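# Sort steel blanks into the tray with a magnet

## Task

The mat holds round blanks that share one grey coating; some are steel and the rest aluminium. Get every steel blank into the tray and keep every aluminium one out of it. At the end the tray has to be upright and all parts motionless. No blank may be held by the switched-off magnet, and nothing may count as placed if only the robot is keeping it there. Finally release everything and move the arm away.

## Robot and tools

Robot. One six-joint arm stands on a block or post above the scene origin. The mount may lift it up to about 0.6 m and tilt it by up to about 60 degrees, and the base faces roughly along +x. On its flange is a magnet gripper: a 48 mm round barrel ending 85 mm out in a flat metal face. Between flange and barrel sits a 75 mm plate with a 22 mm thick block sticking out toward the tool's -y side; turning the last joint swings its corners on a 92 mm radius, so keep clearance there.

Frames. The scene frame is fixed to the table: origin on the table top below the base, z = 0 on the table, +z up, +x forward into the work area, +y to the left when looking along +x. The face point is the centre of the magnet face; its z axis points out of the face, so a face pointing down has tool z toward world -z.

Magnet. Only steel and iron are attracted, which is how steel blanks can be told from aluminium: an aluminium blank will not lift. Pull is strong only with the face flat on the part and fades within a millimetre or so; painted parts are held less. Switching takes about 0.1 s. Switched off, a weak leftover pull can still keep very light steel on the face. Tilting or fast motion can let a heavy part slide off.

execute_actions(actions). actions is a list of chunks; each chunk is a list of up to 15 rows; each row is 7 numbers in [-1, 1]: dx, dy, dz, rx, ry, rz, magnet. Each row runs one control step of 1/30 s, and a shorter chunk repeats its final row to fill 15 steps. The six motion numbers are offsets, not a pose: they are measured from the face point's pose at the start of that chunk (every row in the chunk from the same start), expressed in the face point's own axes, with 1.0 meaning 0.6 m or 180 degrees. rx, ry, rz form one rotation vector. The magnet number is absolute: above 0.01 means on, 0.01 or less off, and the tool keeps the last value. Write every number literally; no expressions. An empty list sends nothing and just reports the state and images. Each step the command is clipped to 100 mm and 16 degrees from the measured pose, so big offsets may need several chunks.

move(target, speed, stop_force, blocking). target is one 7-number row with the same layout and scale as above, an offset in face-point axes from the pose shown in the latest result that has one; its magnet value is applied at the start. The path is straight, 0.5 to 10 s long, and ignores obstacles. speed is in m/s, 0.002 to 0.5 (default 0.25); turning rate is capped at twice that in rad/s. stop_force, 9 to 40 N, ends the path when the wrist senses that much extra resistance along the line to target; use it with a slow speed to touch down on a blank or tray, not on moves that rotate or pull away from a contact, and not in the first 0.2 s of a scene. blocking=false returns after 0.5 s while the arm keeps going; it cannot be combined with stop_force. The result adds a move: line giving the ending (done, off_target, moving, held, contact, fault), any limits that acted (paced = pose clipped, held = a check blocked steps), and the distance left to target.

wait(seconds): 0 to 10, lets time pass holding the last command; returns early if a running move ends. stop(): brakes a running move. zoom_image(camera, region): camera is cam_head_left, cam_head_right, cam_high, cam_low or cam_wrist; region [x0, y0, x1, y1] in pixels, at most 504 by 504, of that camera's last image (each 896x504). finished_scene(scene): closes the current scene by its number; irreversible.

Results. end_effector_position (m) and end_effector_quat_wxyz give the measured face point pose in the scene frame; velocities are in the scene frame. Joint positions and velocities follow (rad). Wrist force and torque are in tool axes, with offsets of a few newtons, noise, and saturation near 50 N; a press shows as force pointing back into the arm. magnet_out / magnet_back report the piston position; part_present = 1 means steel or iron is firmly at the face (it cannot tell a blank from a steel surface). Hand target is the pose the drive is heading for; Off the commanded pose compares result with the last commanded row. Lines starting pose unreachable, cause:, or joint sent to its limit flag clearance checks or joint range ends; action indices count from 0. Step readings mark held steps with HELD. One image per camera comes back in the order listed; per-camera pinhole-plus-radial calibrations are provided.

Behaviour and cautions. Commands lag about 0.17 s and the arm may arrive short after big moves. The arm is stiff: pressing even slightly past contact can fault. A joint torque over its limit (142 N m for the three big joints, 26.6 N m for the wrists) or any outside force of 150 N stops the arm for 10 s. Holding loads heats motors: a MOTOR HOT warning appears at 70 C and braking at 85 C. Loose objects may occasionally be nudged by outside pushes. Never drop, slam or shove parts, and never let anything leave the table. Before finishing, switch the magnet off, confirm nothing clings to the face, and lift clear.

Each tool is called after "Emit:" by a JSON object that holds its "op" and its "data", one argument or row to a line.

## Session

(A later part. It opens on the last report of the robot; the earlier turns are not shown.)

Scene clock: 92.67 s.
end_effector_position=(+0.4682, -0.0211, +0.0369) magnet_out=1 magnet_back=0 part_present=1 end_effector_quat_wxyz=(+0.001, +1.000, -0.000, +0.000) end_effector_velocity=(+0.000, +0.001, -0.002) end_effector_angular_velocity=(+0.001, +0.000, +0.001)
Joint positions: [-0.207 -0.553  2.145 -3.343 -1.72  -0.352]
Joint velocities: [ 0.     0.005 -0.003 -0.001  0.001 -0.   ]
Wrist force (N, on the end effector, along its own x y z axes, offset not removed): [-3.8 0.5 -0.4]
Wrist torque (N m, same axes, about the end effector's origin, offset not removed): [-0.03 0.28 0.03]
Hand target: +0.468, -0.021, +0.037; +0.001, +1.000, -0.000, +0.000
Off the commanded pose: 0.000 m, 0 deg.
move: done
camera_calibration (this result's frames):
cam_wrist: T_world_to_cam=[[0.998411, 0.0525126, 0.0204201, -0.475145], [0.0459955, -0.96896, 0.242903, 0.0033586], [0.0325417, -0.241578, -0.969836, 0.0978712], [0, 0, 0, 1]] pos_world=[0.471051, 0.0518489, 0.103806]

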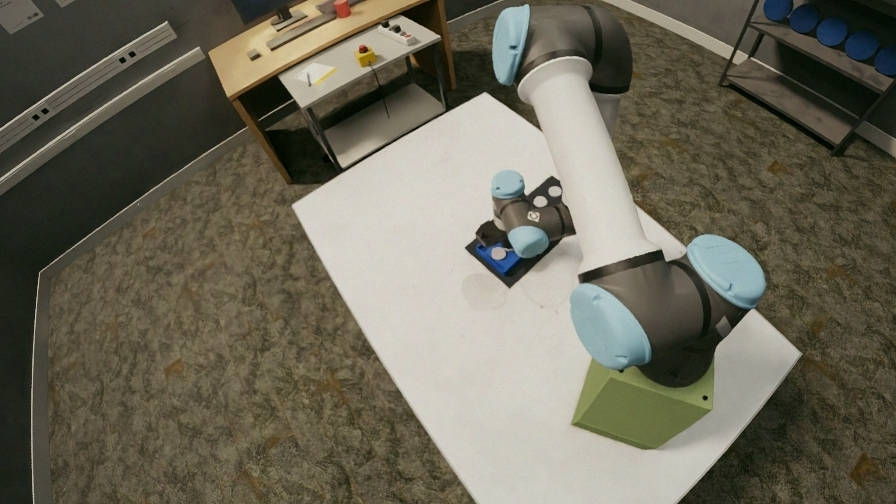

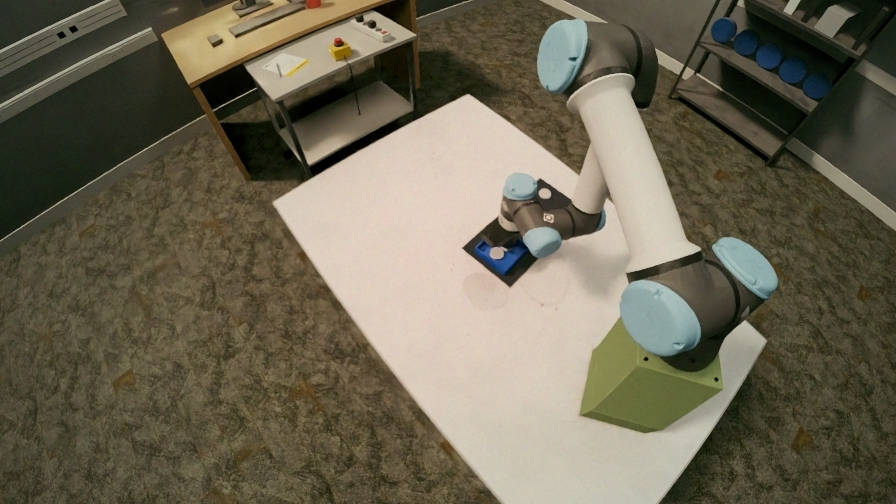

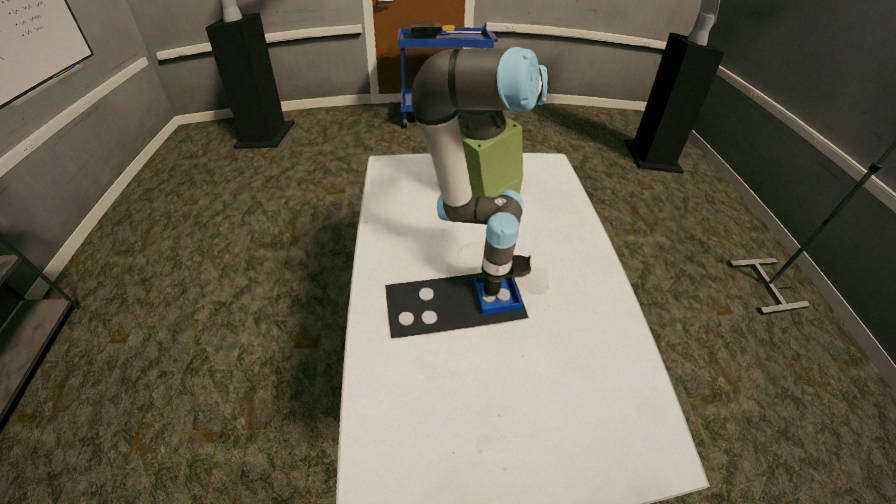

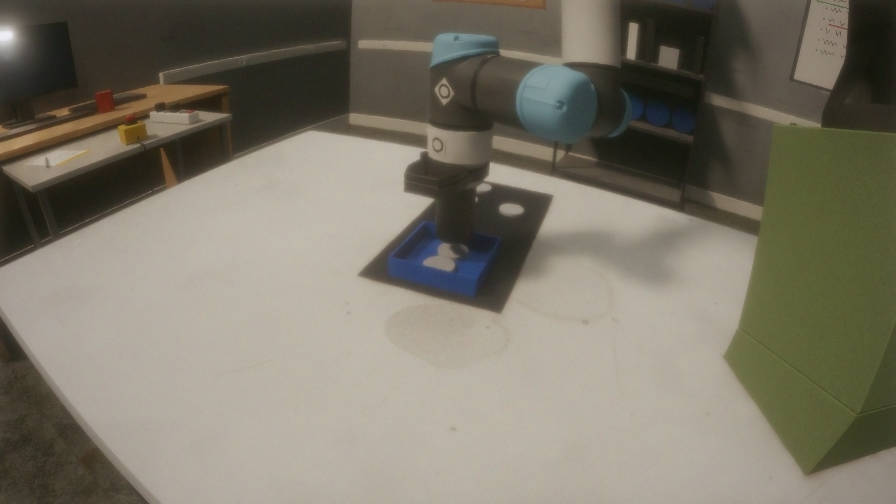

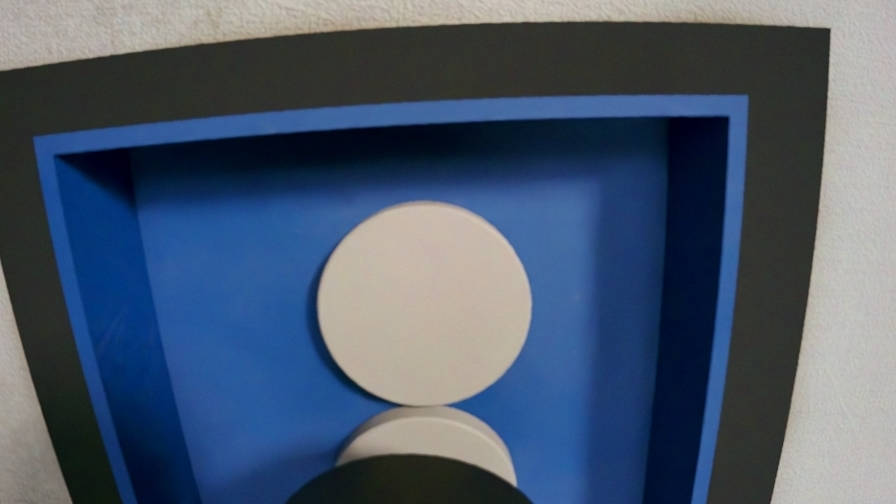

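Emit:
{"op": "execute_actions", "data": {
  "actions": [
    [[0,0,0,0,0,0,0]]
  ]
}}

Emit:
{"op": "move", "data": {
  "target": [0,0,-0.04,0,0,0,0],
  "speed": 0.15
}}

Emit:
{"op": "move", "data": {
  "target": [0.1008,0.288,0,0,0,0,0],
  "speed": 0.25
}}

Emit:
{"op": "move", "data": {
  "target": [0,0,0.082,0,0,0,1],
  "speed": 0.07
}}

Scene clock: 99.60 s.
end_effector_position=(+0.4682, -0.0211, +0.0369) magnet_out=0 magnet_back=1 part_present=0 end_effector_quat_wxyz=(+0.001, +1.000, -0.000, +0.001) end_effector_velocity=(-0.000, -0.000, +0.000) end_effector_angular_velocity=(+0.000, +0.001, -0.000)
Joint positions: [-0.207 -0.553  2.145 -3.343 -1.72  -0.352]
Joint velocities: [-0.001 -0.     0.001  0.001  0.    -0.   ]
Wrist force (N, on the end effector, along its own x y z axes, offset not removed): [-3.6 0.2 -1.1]
Wrist torque (N m, same axes, about the end effector's origin, offset not removed): [-0.08 0.24 0.12]
Hand target: +0.468, -0.021, +0.037; +0.001, +1.000, -0.000, +0.000
Off the commanded pose: 0.000 m, 0 deg.
Step readings (end_effector_position):
0: (+0.4682, -0.0211, +0.0367)
1: (+0.4682, -0.0211, +0.0367)
2: (+0.4682, -0.0211, +0.0367)
4: (+0.4682, -0.0211, +0.0367)
8: (+0.4683, -0.0211, +0.0368)
15: end_effector_position above
camera_calibration (this result's frames):
cam_wrist: T_world_to_cam=[[0.998411, 0.0525085, 0.0204415, -0.475151], [0.0459861, -0.968958, 0.242912, 0.00334169], [0.0325619, -0.241586, -0.969833, 0.0978352], [0, 0, 0, 1]] pos_world=[0.471056, 0.051823, 0.103785]

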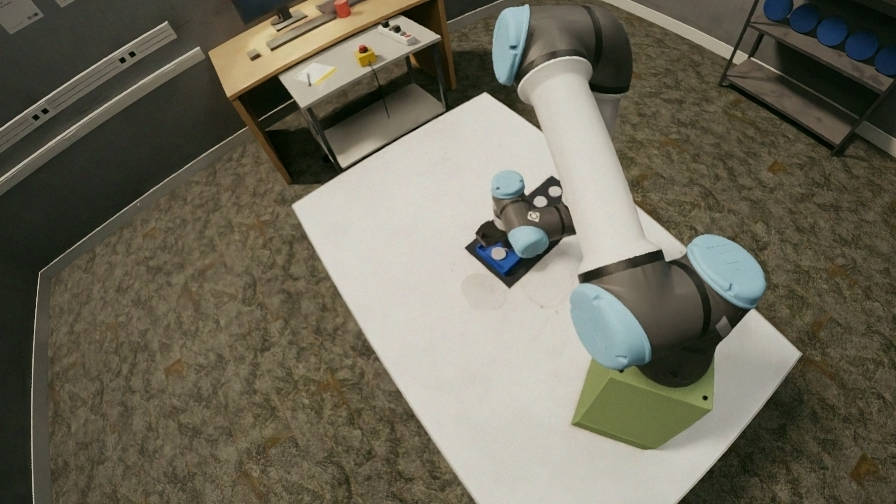

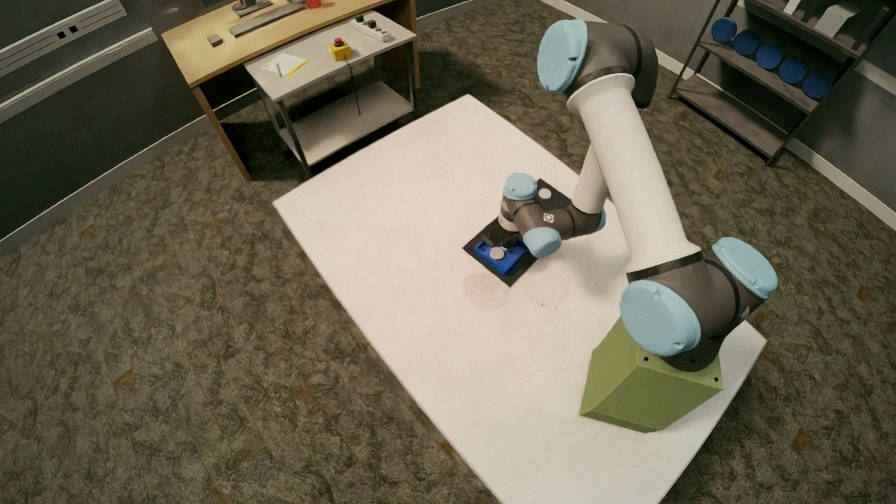

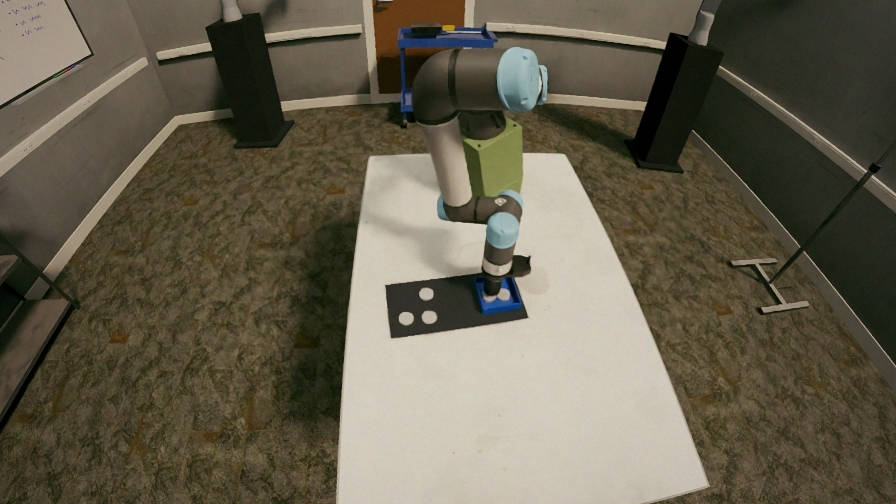

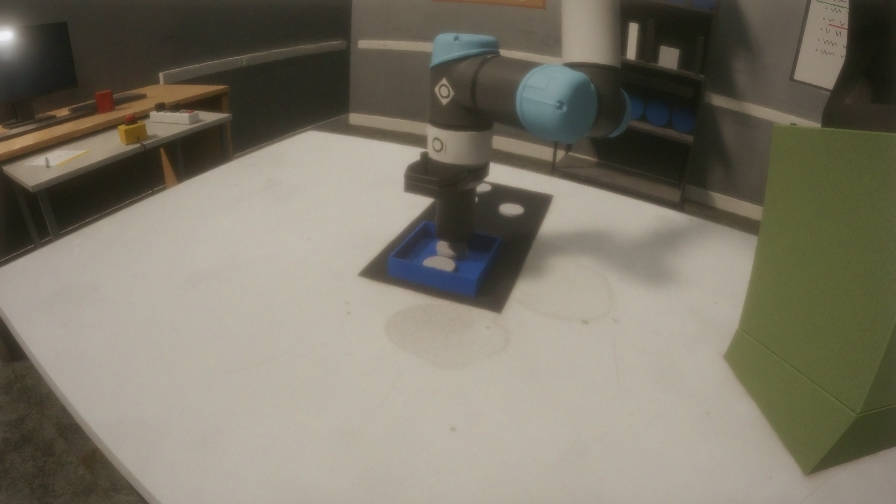

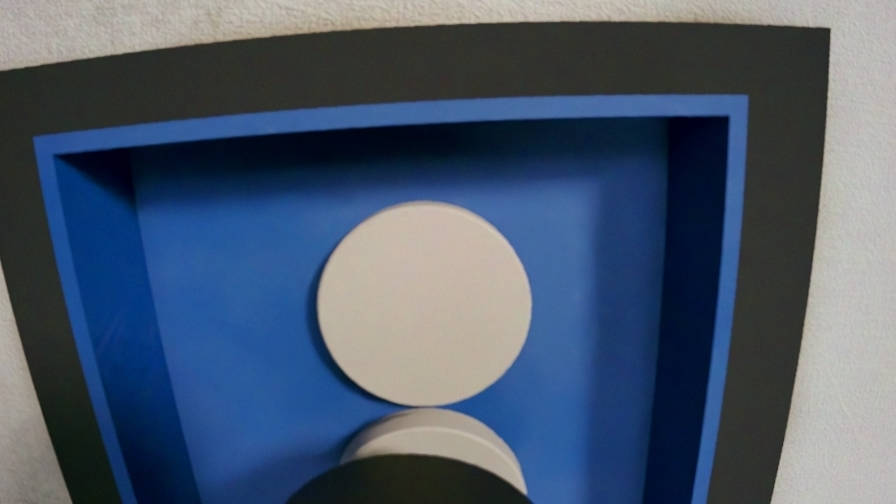

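Scene clock: 100.43 s.
end_effector_position=(+0.4682, -0.0210, +0.0607) magnet_out=0 magnet_back=1 part_present=0 end_effector_quat_wxyz=(+0.001, +1.000, -0.000, +0.001) end_effector_velocity=(-0.000, +0.000, +0.002) end_effector_angular_velocity=(+0.001, +0.000, -0.000)
Joint positions: [-0.199 -0.619  2.179 -3.31  -1.722 -0.344]
Joint velocities: [ 0.    -0.005  0.002  0.003  0.     0.001]
Wrist force (N, on the end effector, along its own x y z axes, offset not removed): [-4.1 1.0 -0.5]
Wrist torque (N m, same axes, about the end effector's origin, offset not removed): [0.10 0.34 0.17]
Hand target: +0.468, -0.021, +0.061; +0.001, +1.000, -0.000, +0.001
Off the commanded pose: 0.000 m, 0 deg.
move: done
camera_calibration (this result's frames):
cam_wrist: T_world_to_cam=[[0.998411, 0.0525052, 0.0204454, -0.475646], [0.0459826, -0.968963, 0.242892, -0.00236726], [0.032564, -0.241566, -0.969838, 0.120961], [0, 0, 0, 1]] pos_world=[0.47106, 0.0519002, 0.127612]

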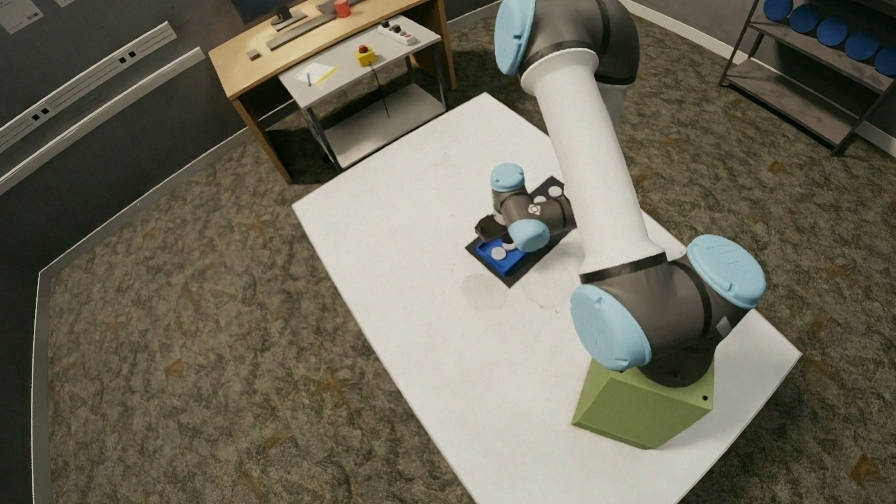

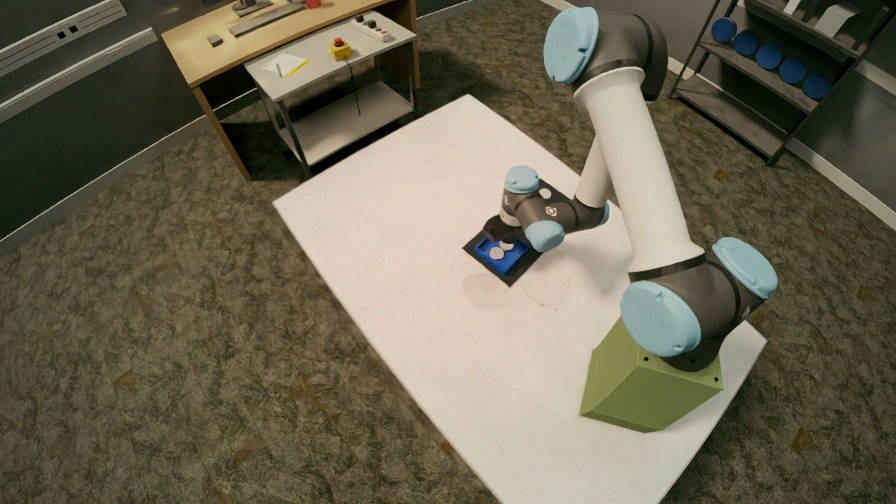

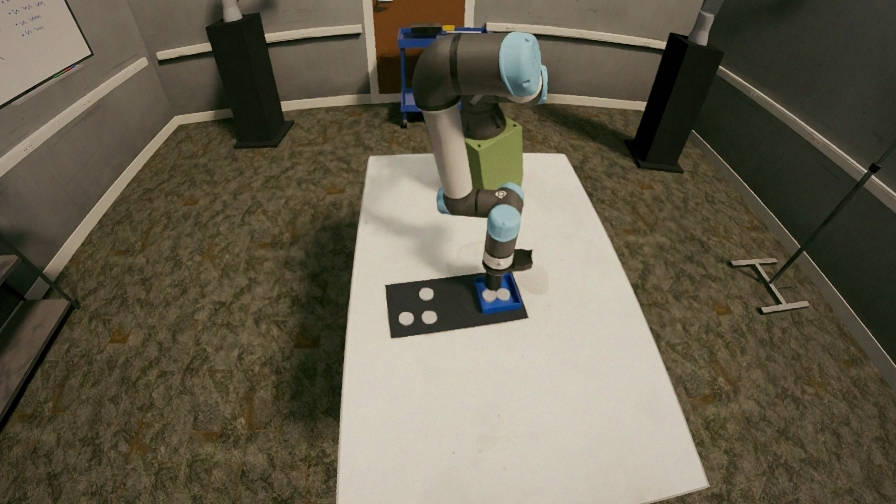

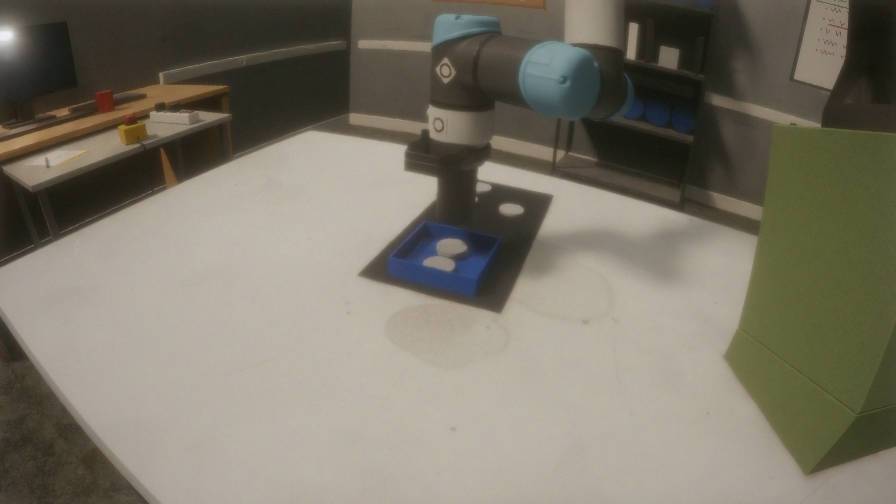

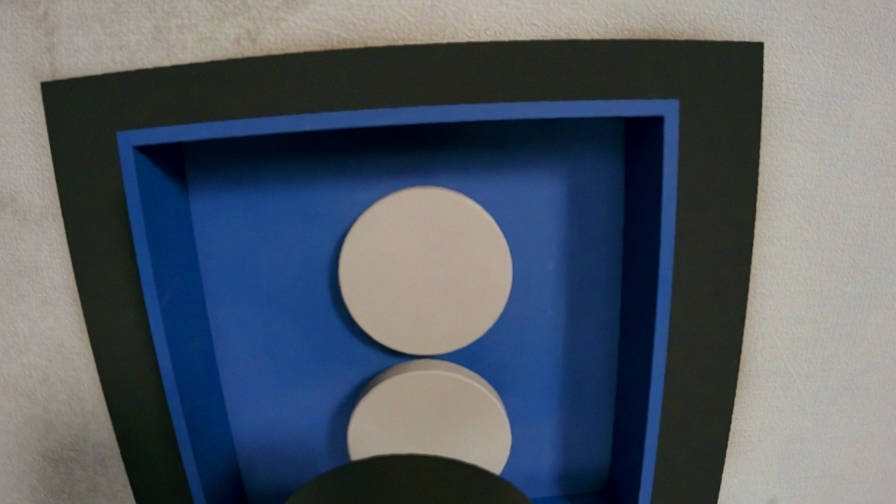

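Scene clock: 101.73 s.
end_effector_position=(+0.5282, -0.1939, +0.0613) magnet_out=0 magnet_back=1 part_present=0 end_effector_quat_wxyz=(+0.002, +1.000, -0.000, +0.001) end_effector_velocity=(+0.001, -0.002, -0.001) end_effector_angular_velocity=(+0.001, +0.002, -0.000)
Joint positions: [-0.454 -0.683  1.958 -3.058 -1.673 -0.596]
Joint velocities: [-0.002  0.002 -0.006  0.006 -0.    -0.002]
Wrist force (N, on the end effector, along its own x y z axes, offset not removed): [-3.3 0.2 0.3]
Wrist torque (N m, same axes, about the end effector's origin, offset not removed): [-0.05 0.25 0.15]
Hand target: +0.528, -0.194, +0.061; +0.002, +1.000, -0.000, +0.000
Off the commanded pose: 0.000 m, 0 deg.
move: done
camera_calibration (this result's frames):
cam_wrist: T_world_to_cam=[[0.998405, 0.0526369, 0.0204351, -0.52649], [0.0460885, -0.968776, 0.243616, -0.172857], [0.0326202, -0.242285, -0.969656, 0.0775741], [0, 0, 0, 1]] pos_world=[0.531087, -0.120952, 0.12809]

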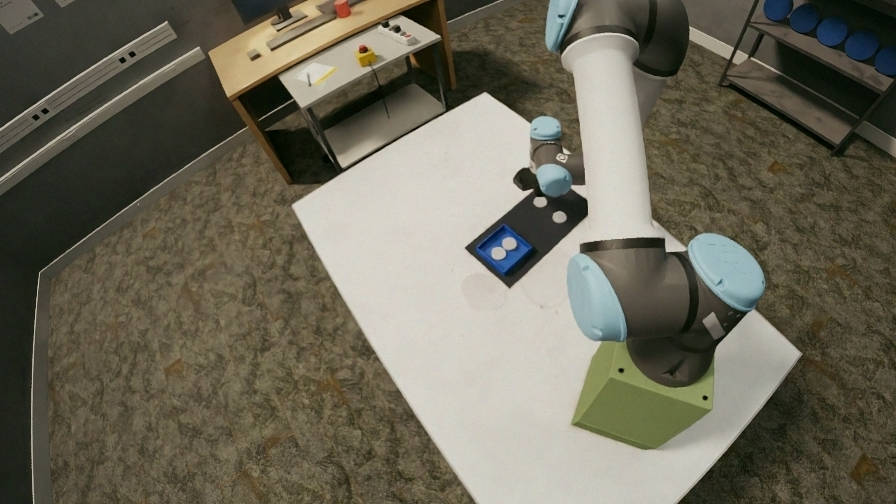

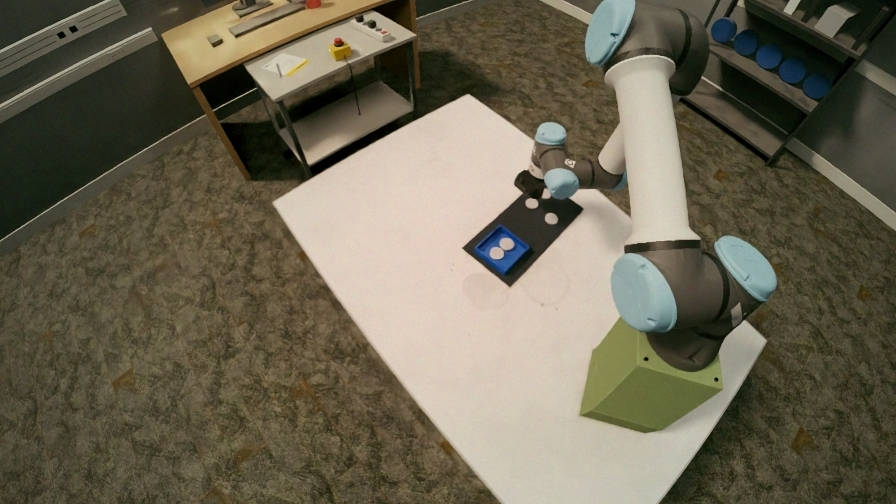

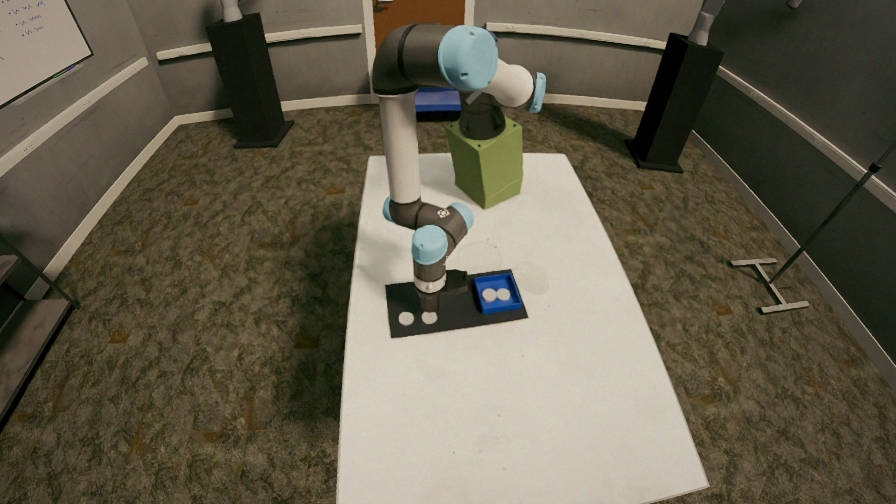

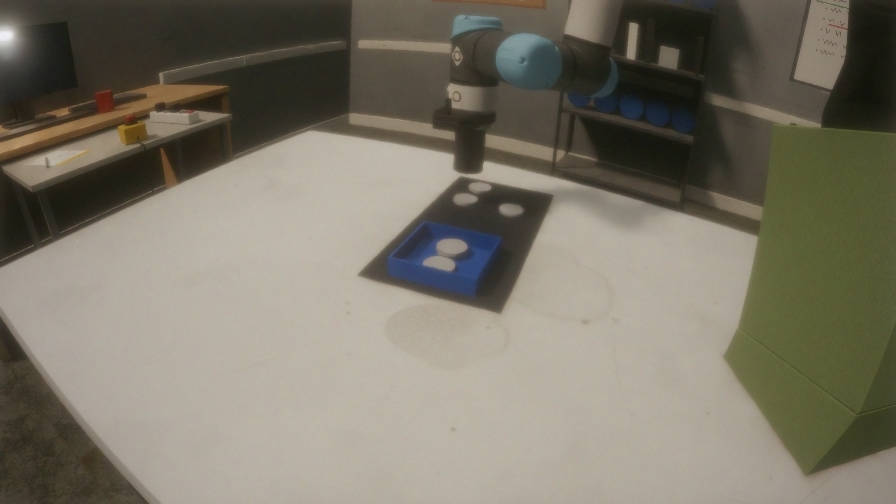

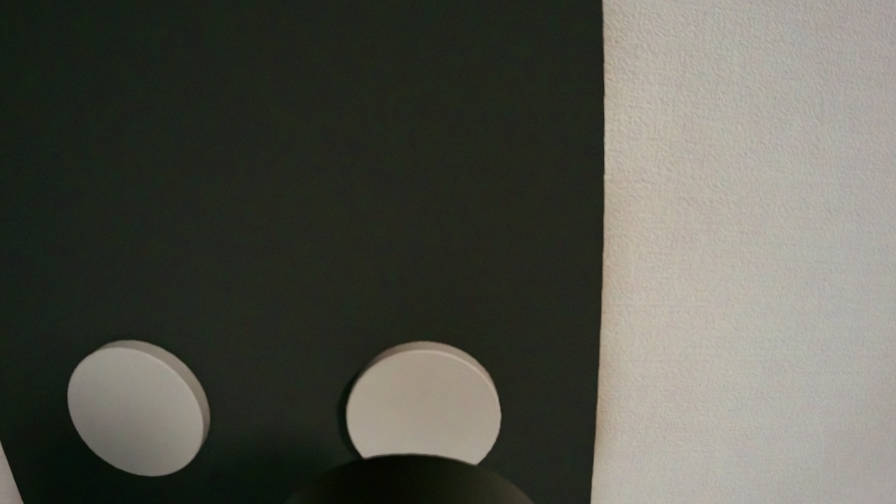

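Scene clock: 102.87 s.
end_effector_position=(+0.5282, -0.1941, +0.0122) magnet_out=1 magnet_back=0 part_present=0 end_effector_quat_wxyz=(+0.002, +1.000, -0.000, +0.001) end_effector_velocity=(+0.000, +0.000, -0.002) end_effector_angular_velocity=(+0.001, +0.000, +0.001)
Joint positions: [-0.463 -0.561  1.892 -3.114 -1.671 -0.605]
Joint velocities: [ 0.001  0.004 -0.003 -0.001  0.    -0.   ]
Wrist force (N, on the end effector, along its own x y z axes, offset not removed): [-3.7 0.0 -0.7]
Wrist torque (N m, same axes, about the end effector's origin, offset not removed): [-0.12 0.30 0.08]
Hand target: +0.528, -0.194, +0.012; +0.002, +1.000, -0.000, +0.001
Off the commanded pose: 0.000 m, 0 deg.
move: done
camera_calibration (this result's frames):
cam_wrist: T_world_to_cam=[[0.998404, 0.0526419, 0.0204369, -0.525446], [0.0460921, -0.968769, 0.243643, -0.161067], [0.0326244, -0.242313, -0.96965, 0.0299674], [0, 0, 0, 1]] pos_world=[0.531054, -0.121114, 0.0790391]

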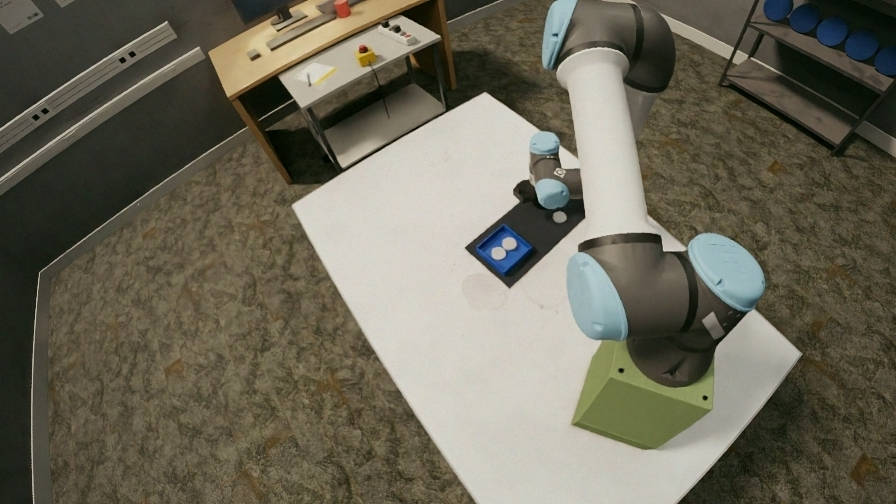

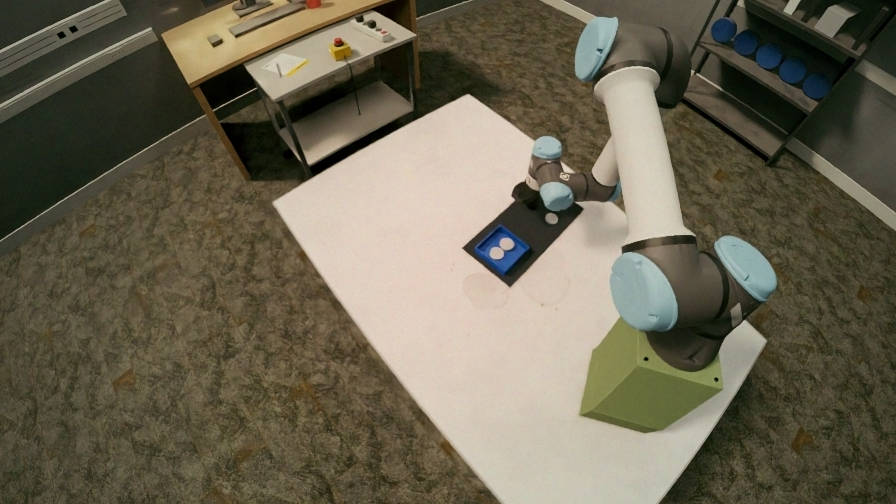

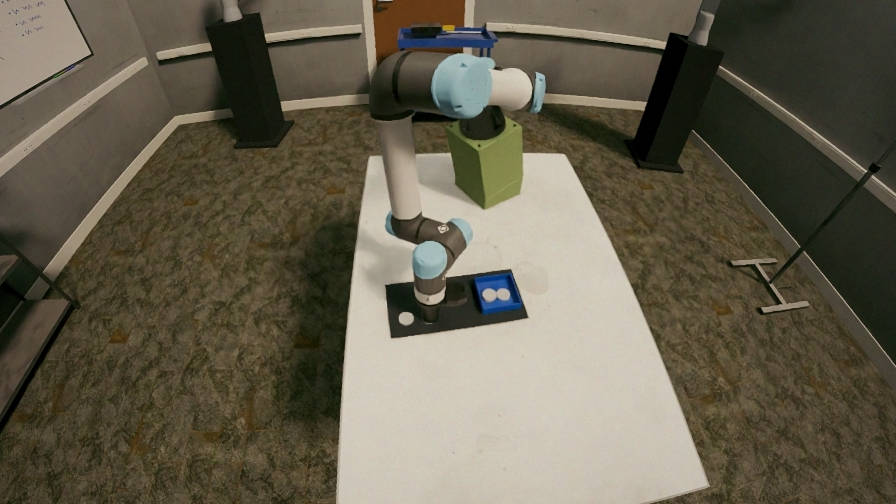

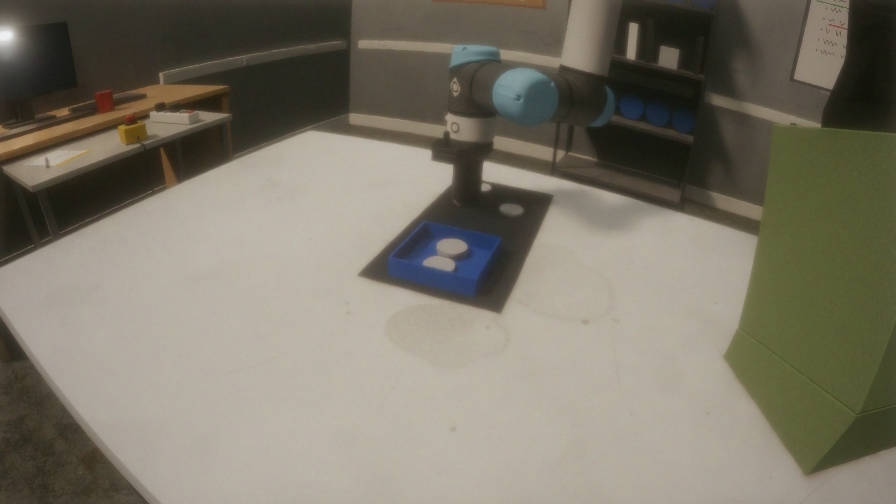

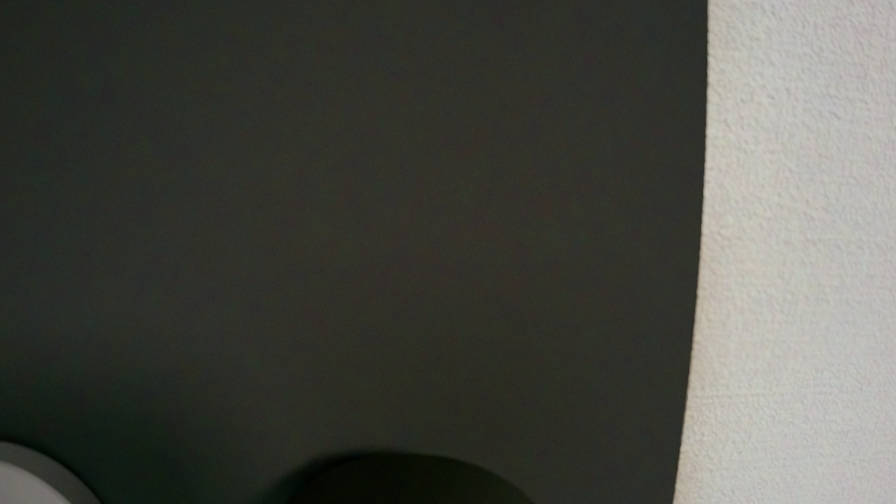

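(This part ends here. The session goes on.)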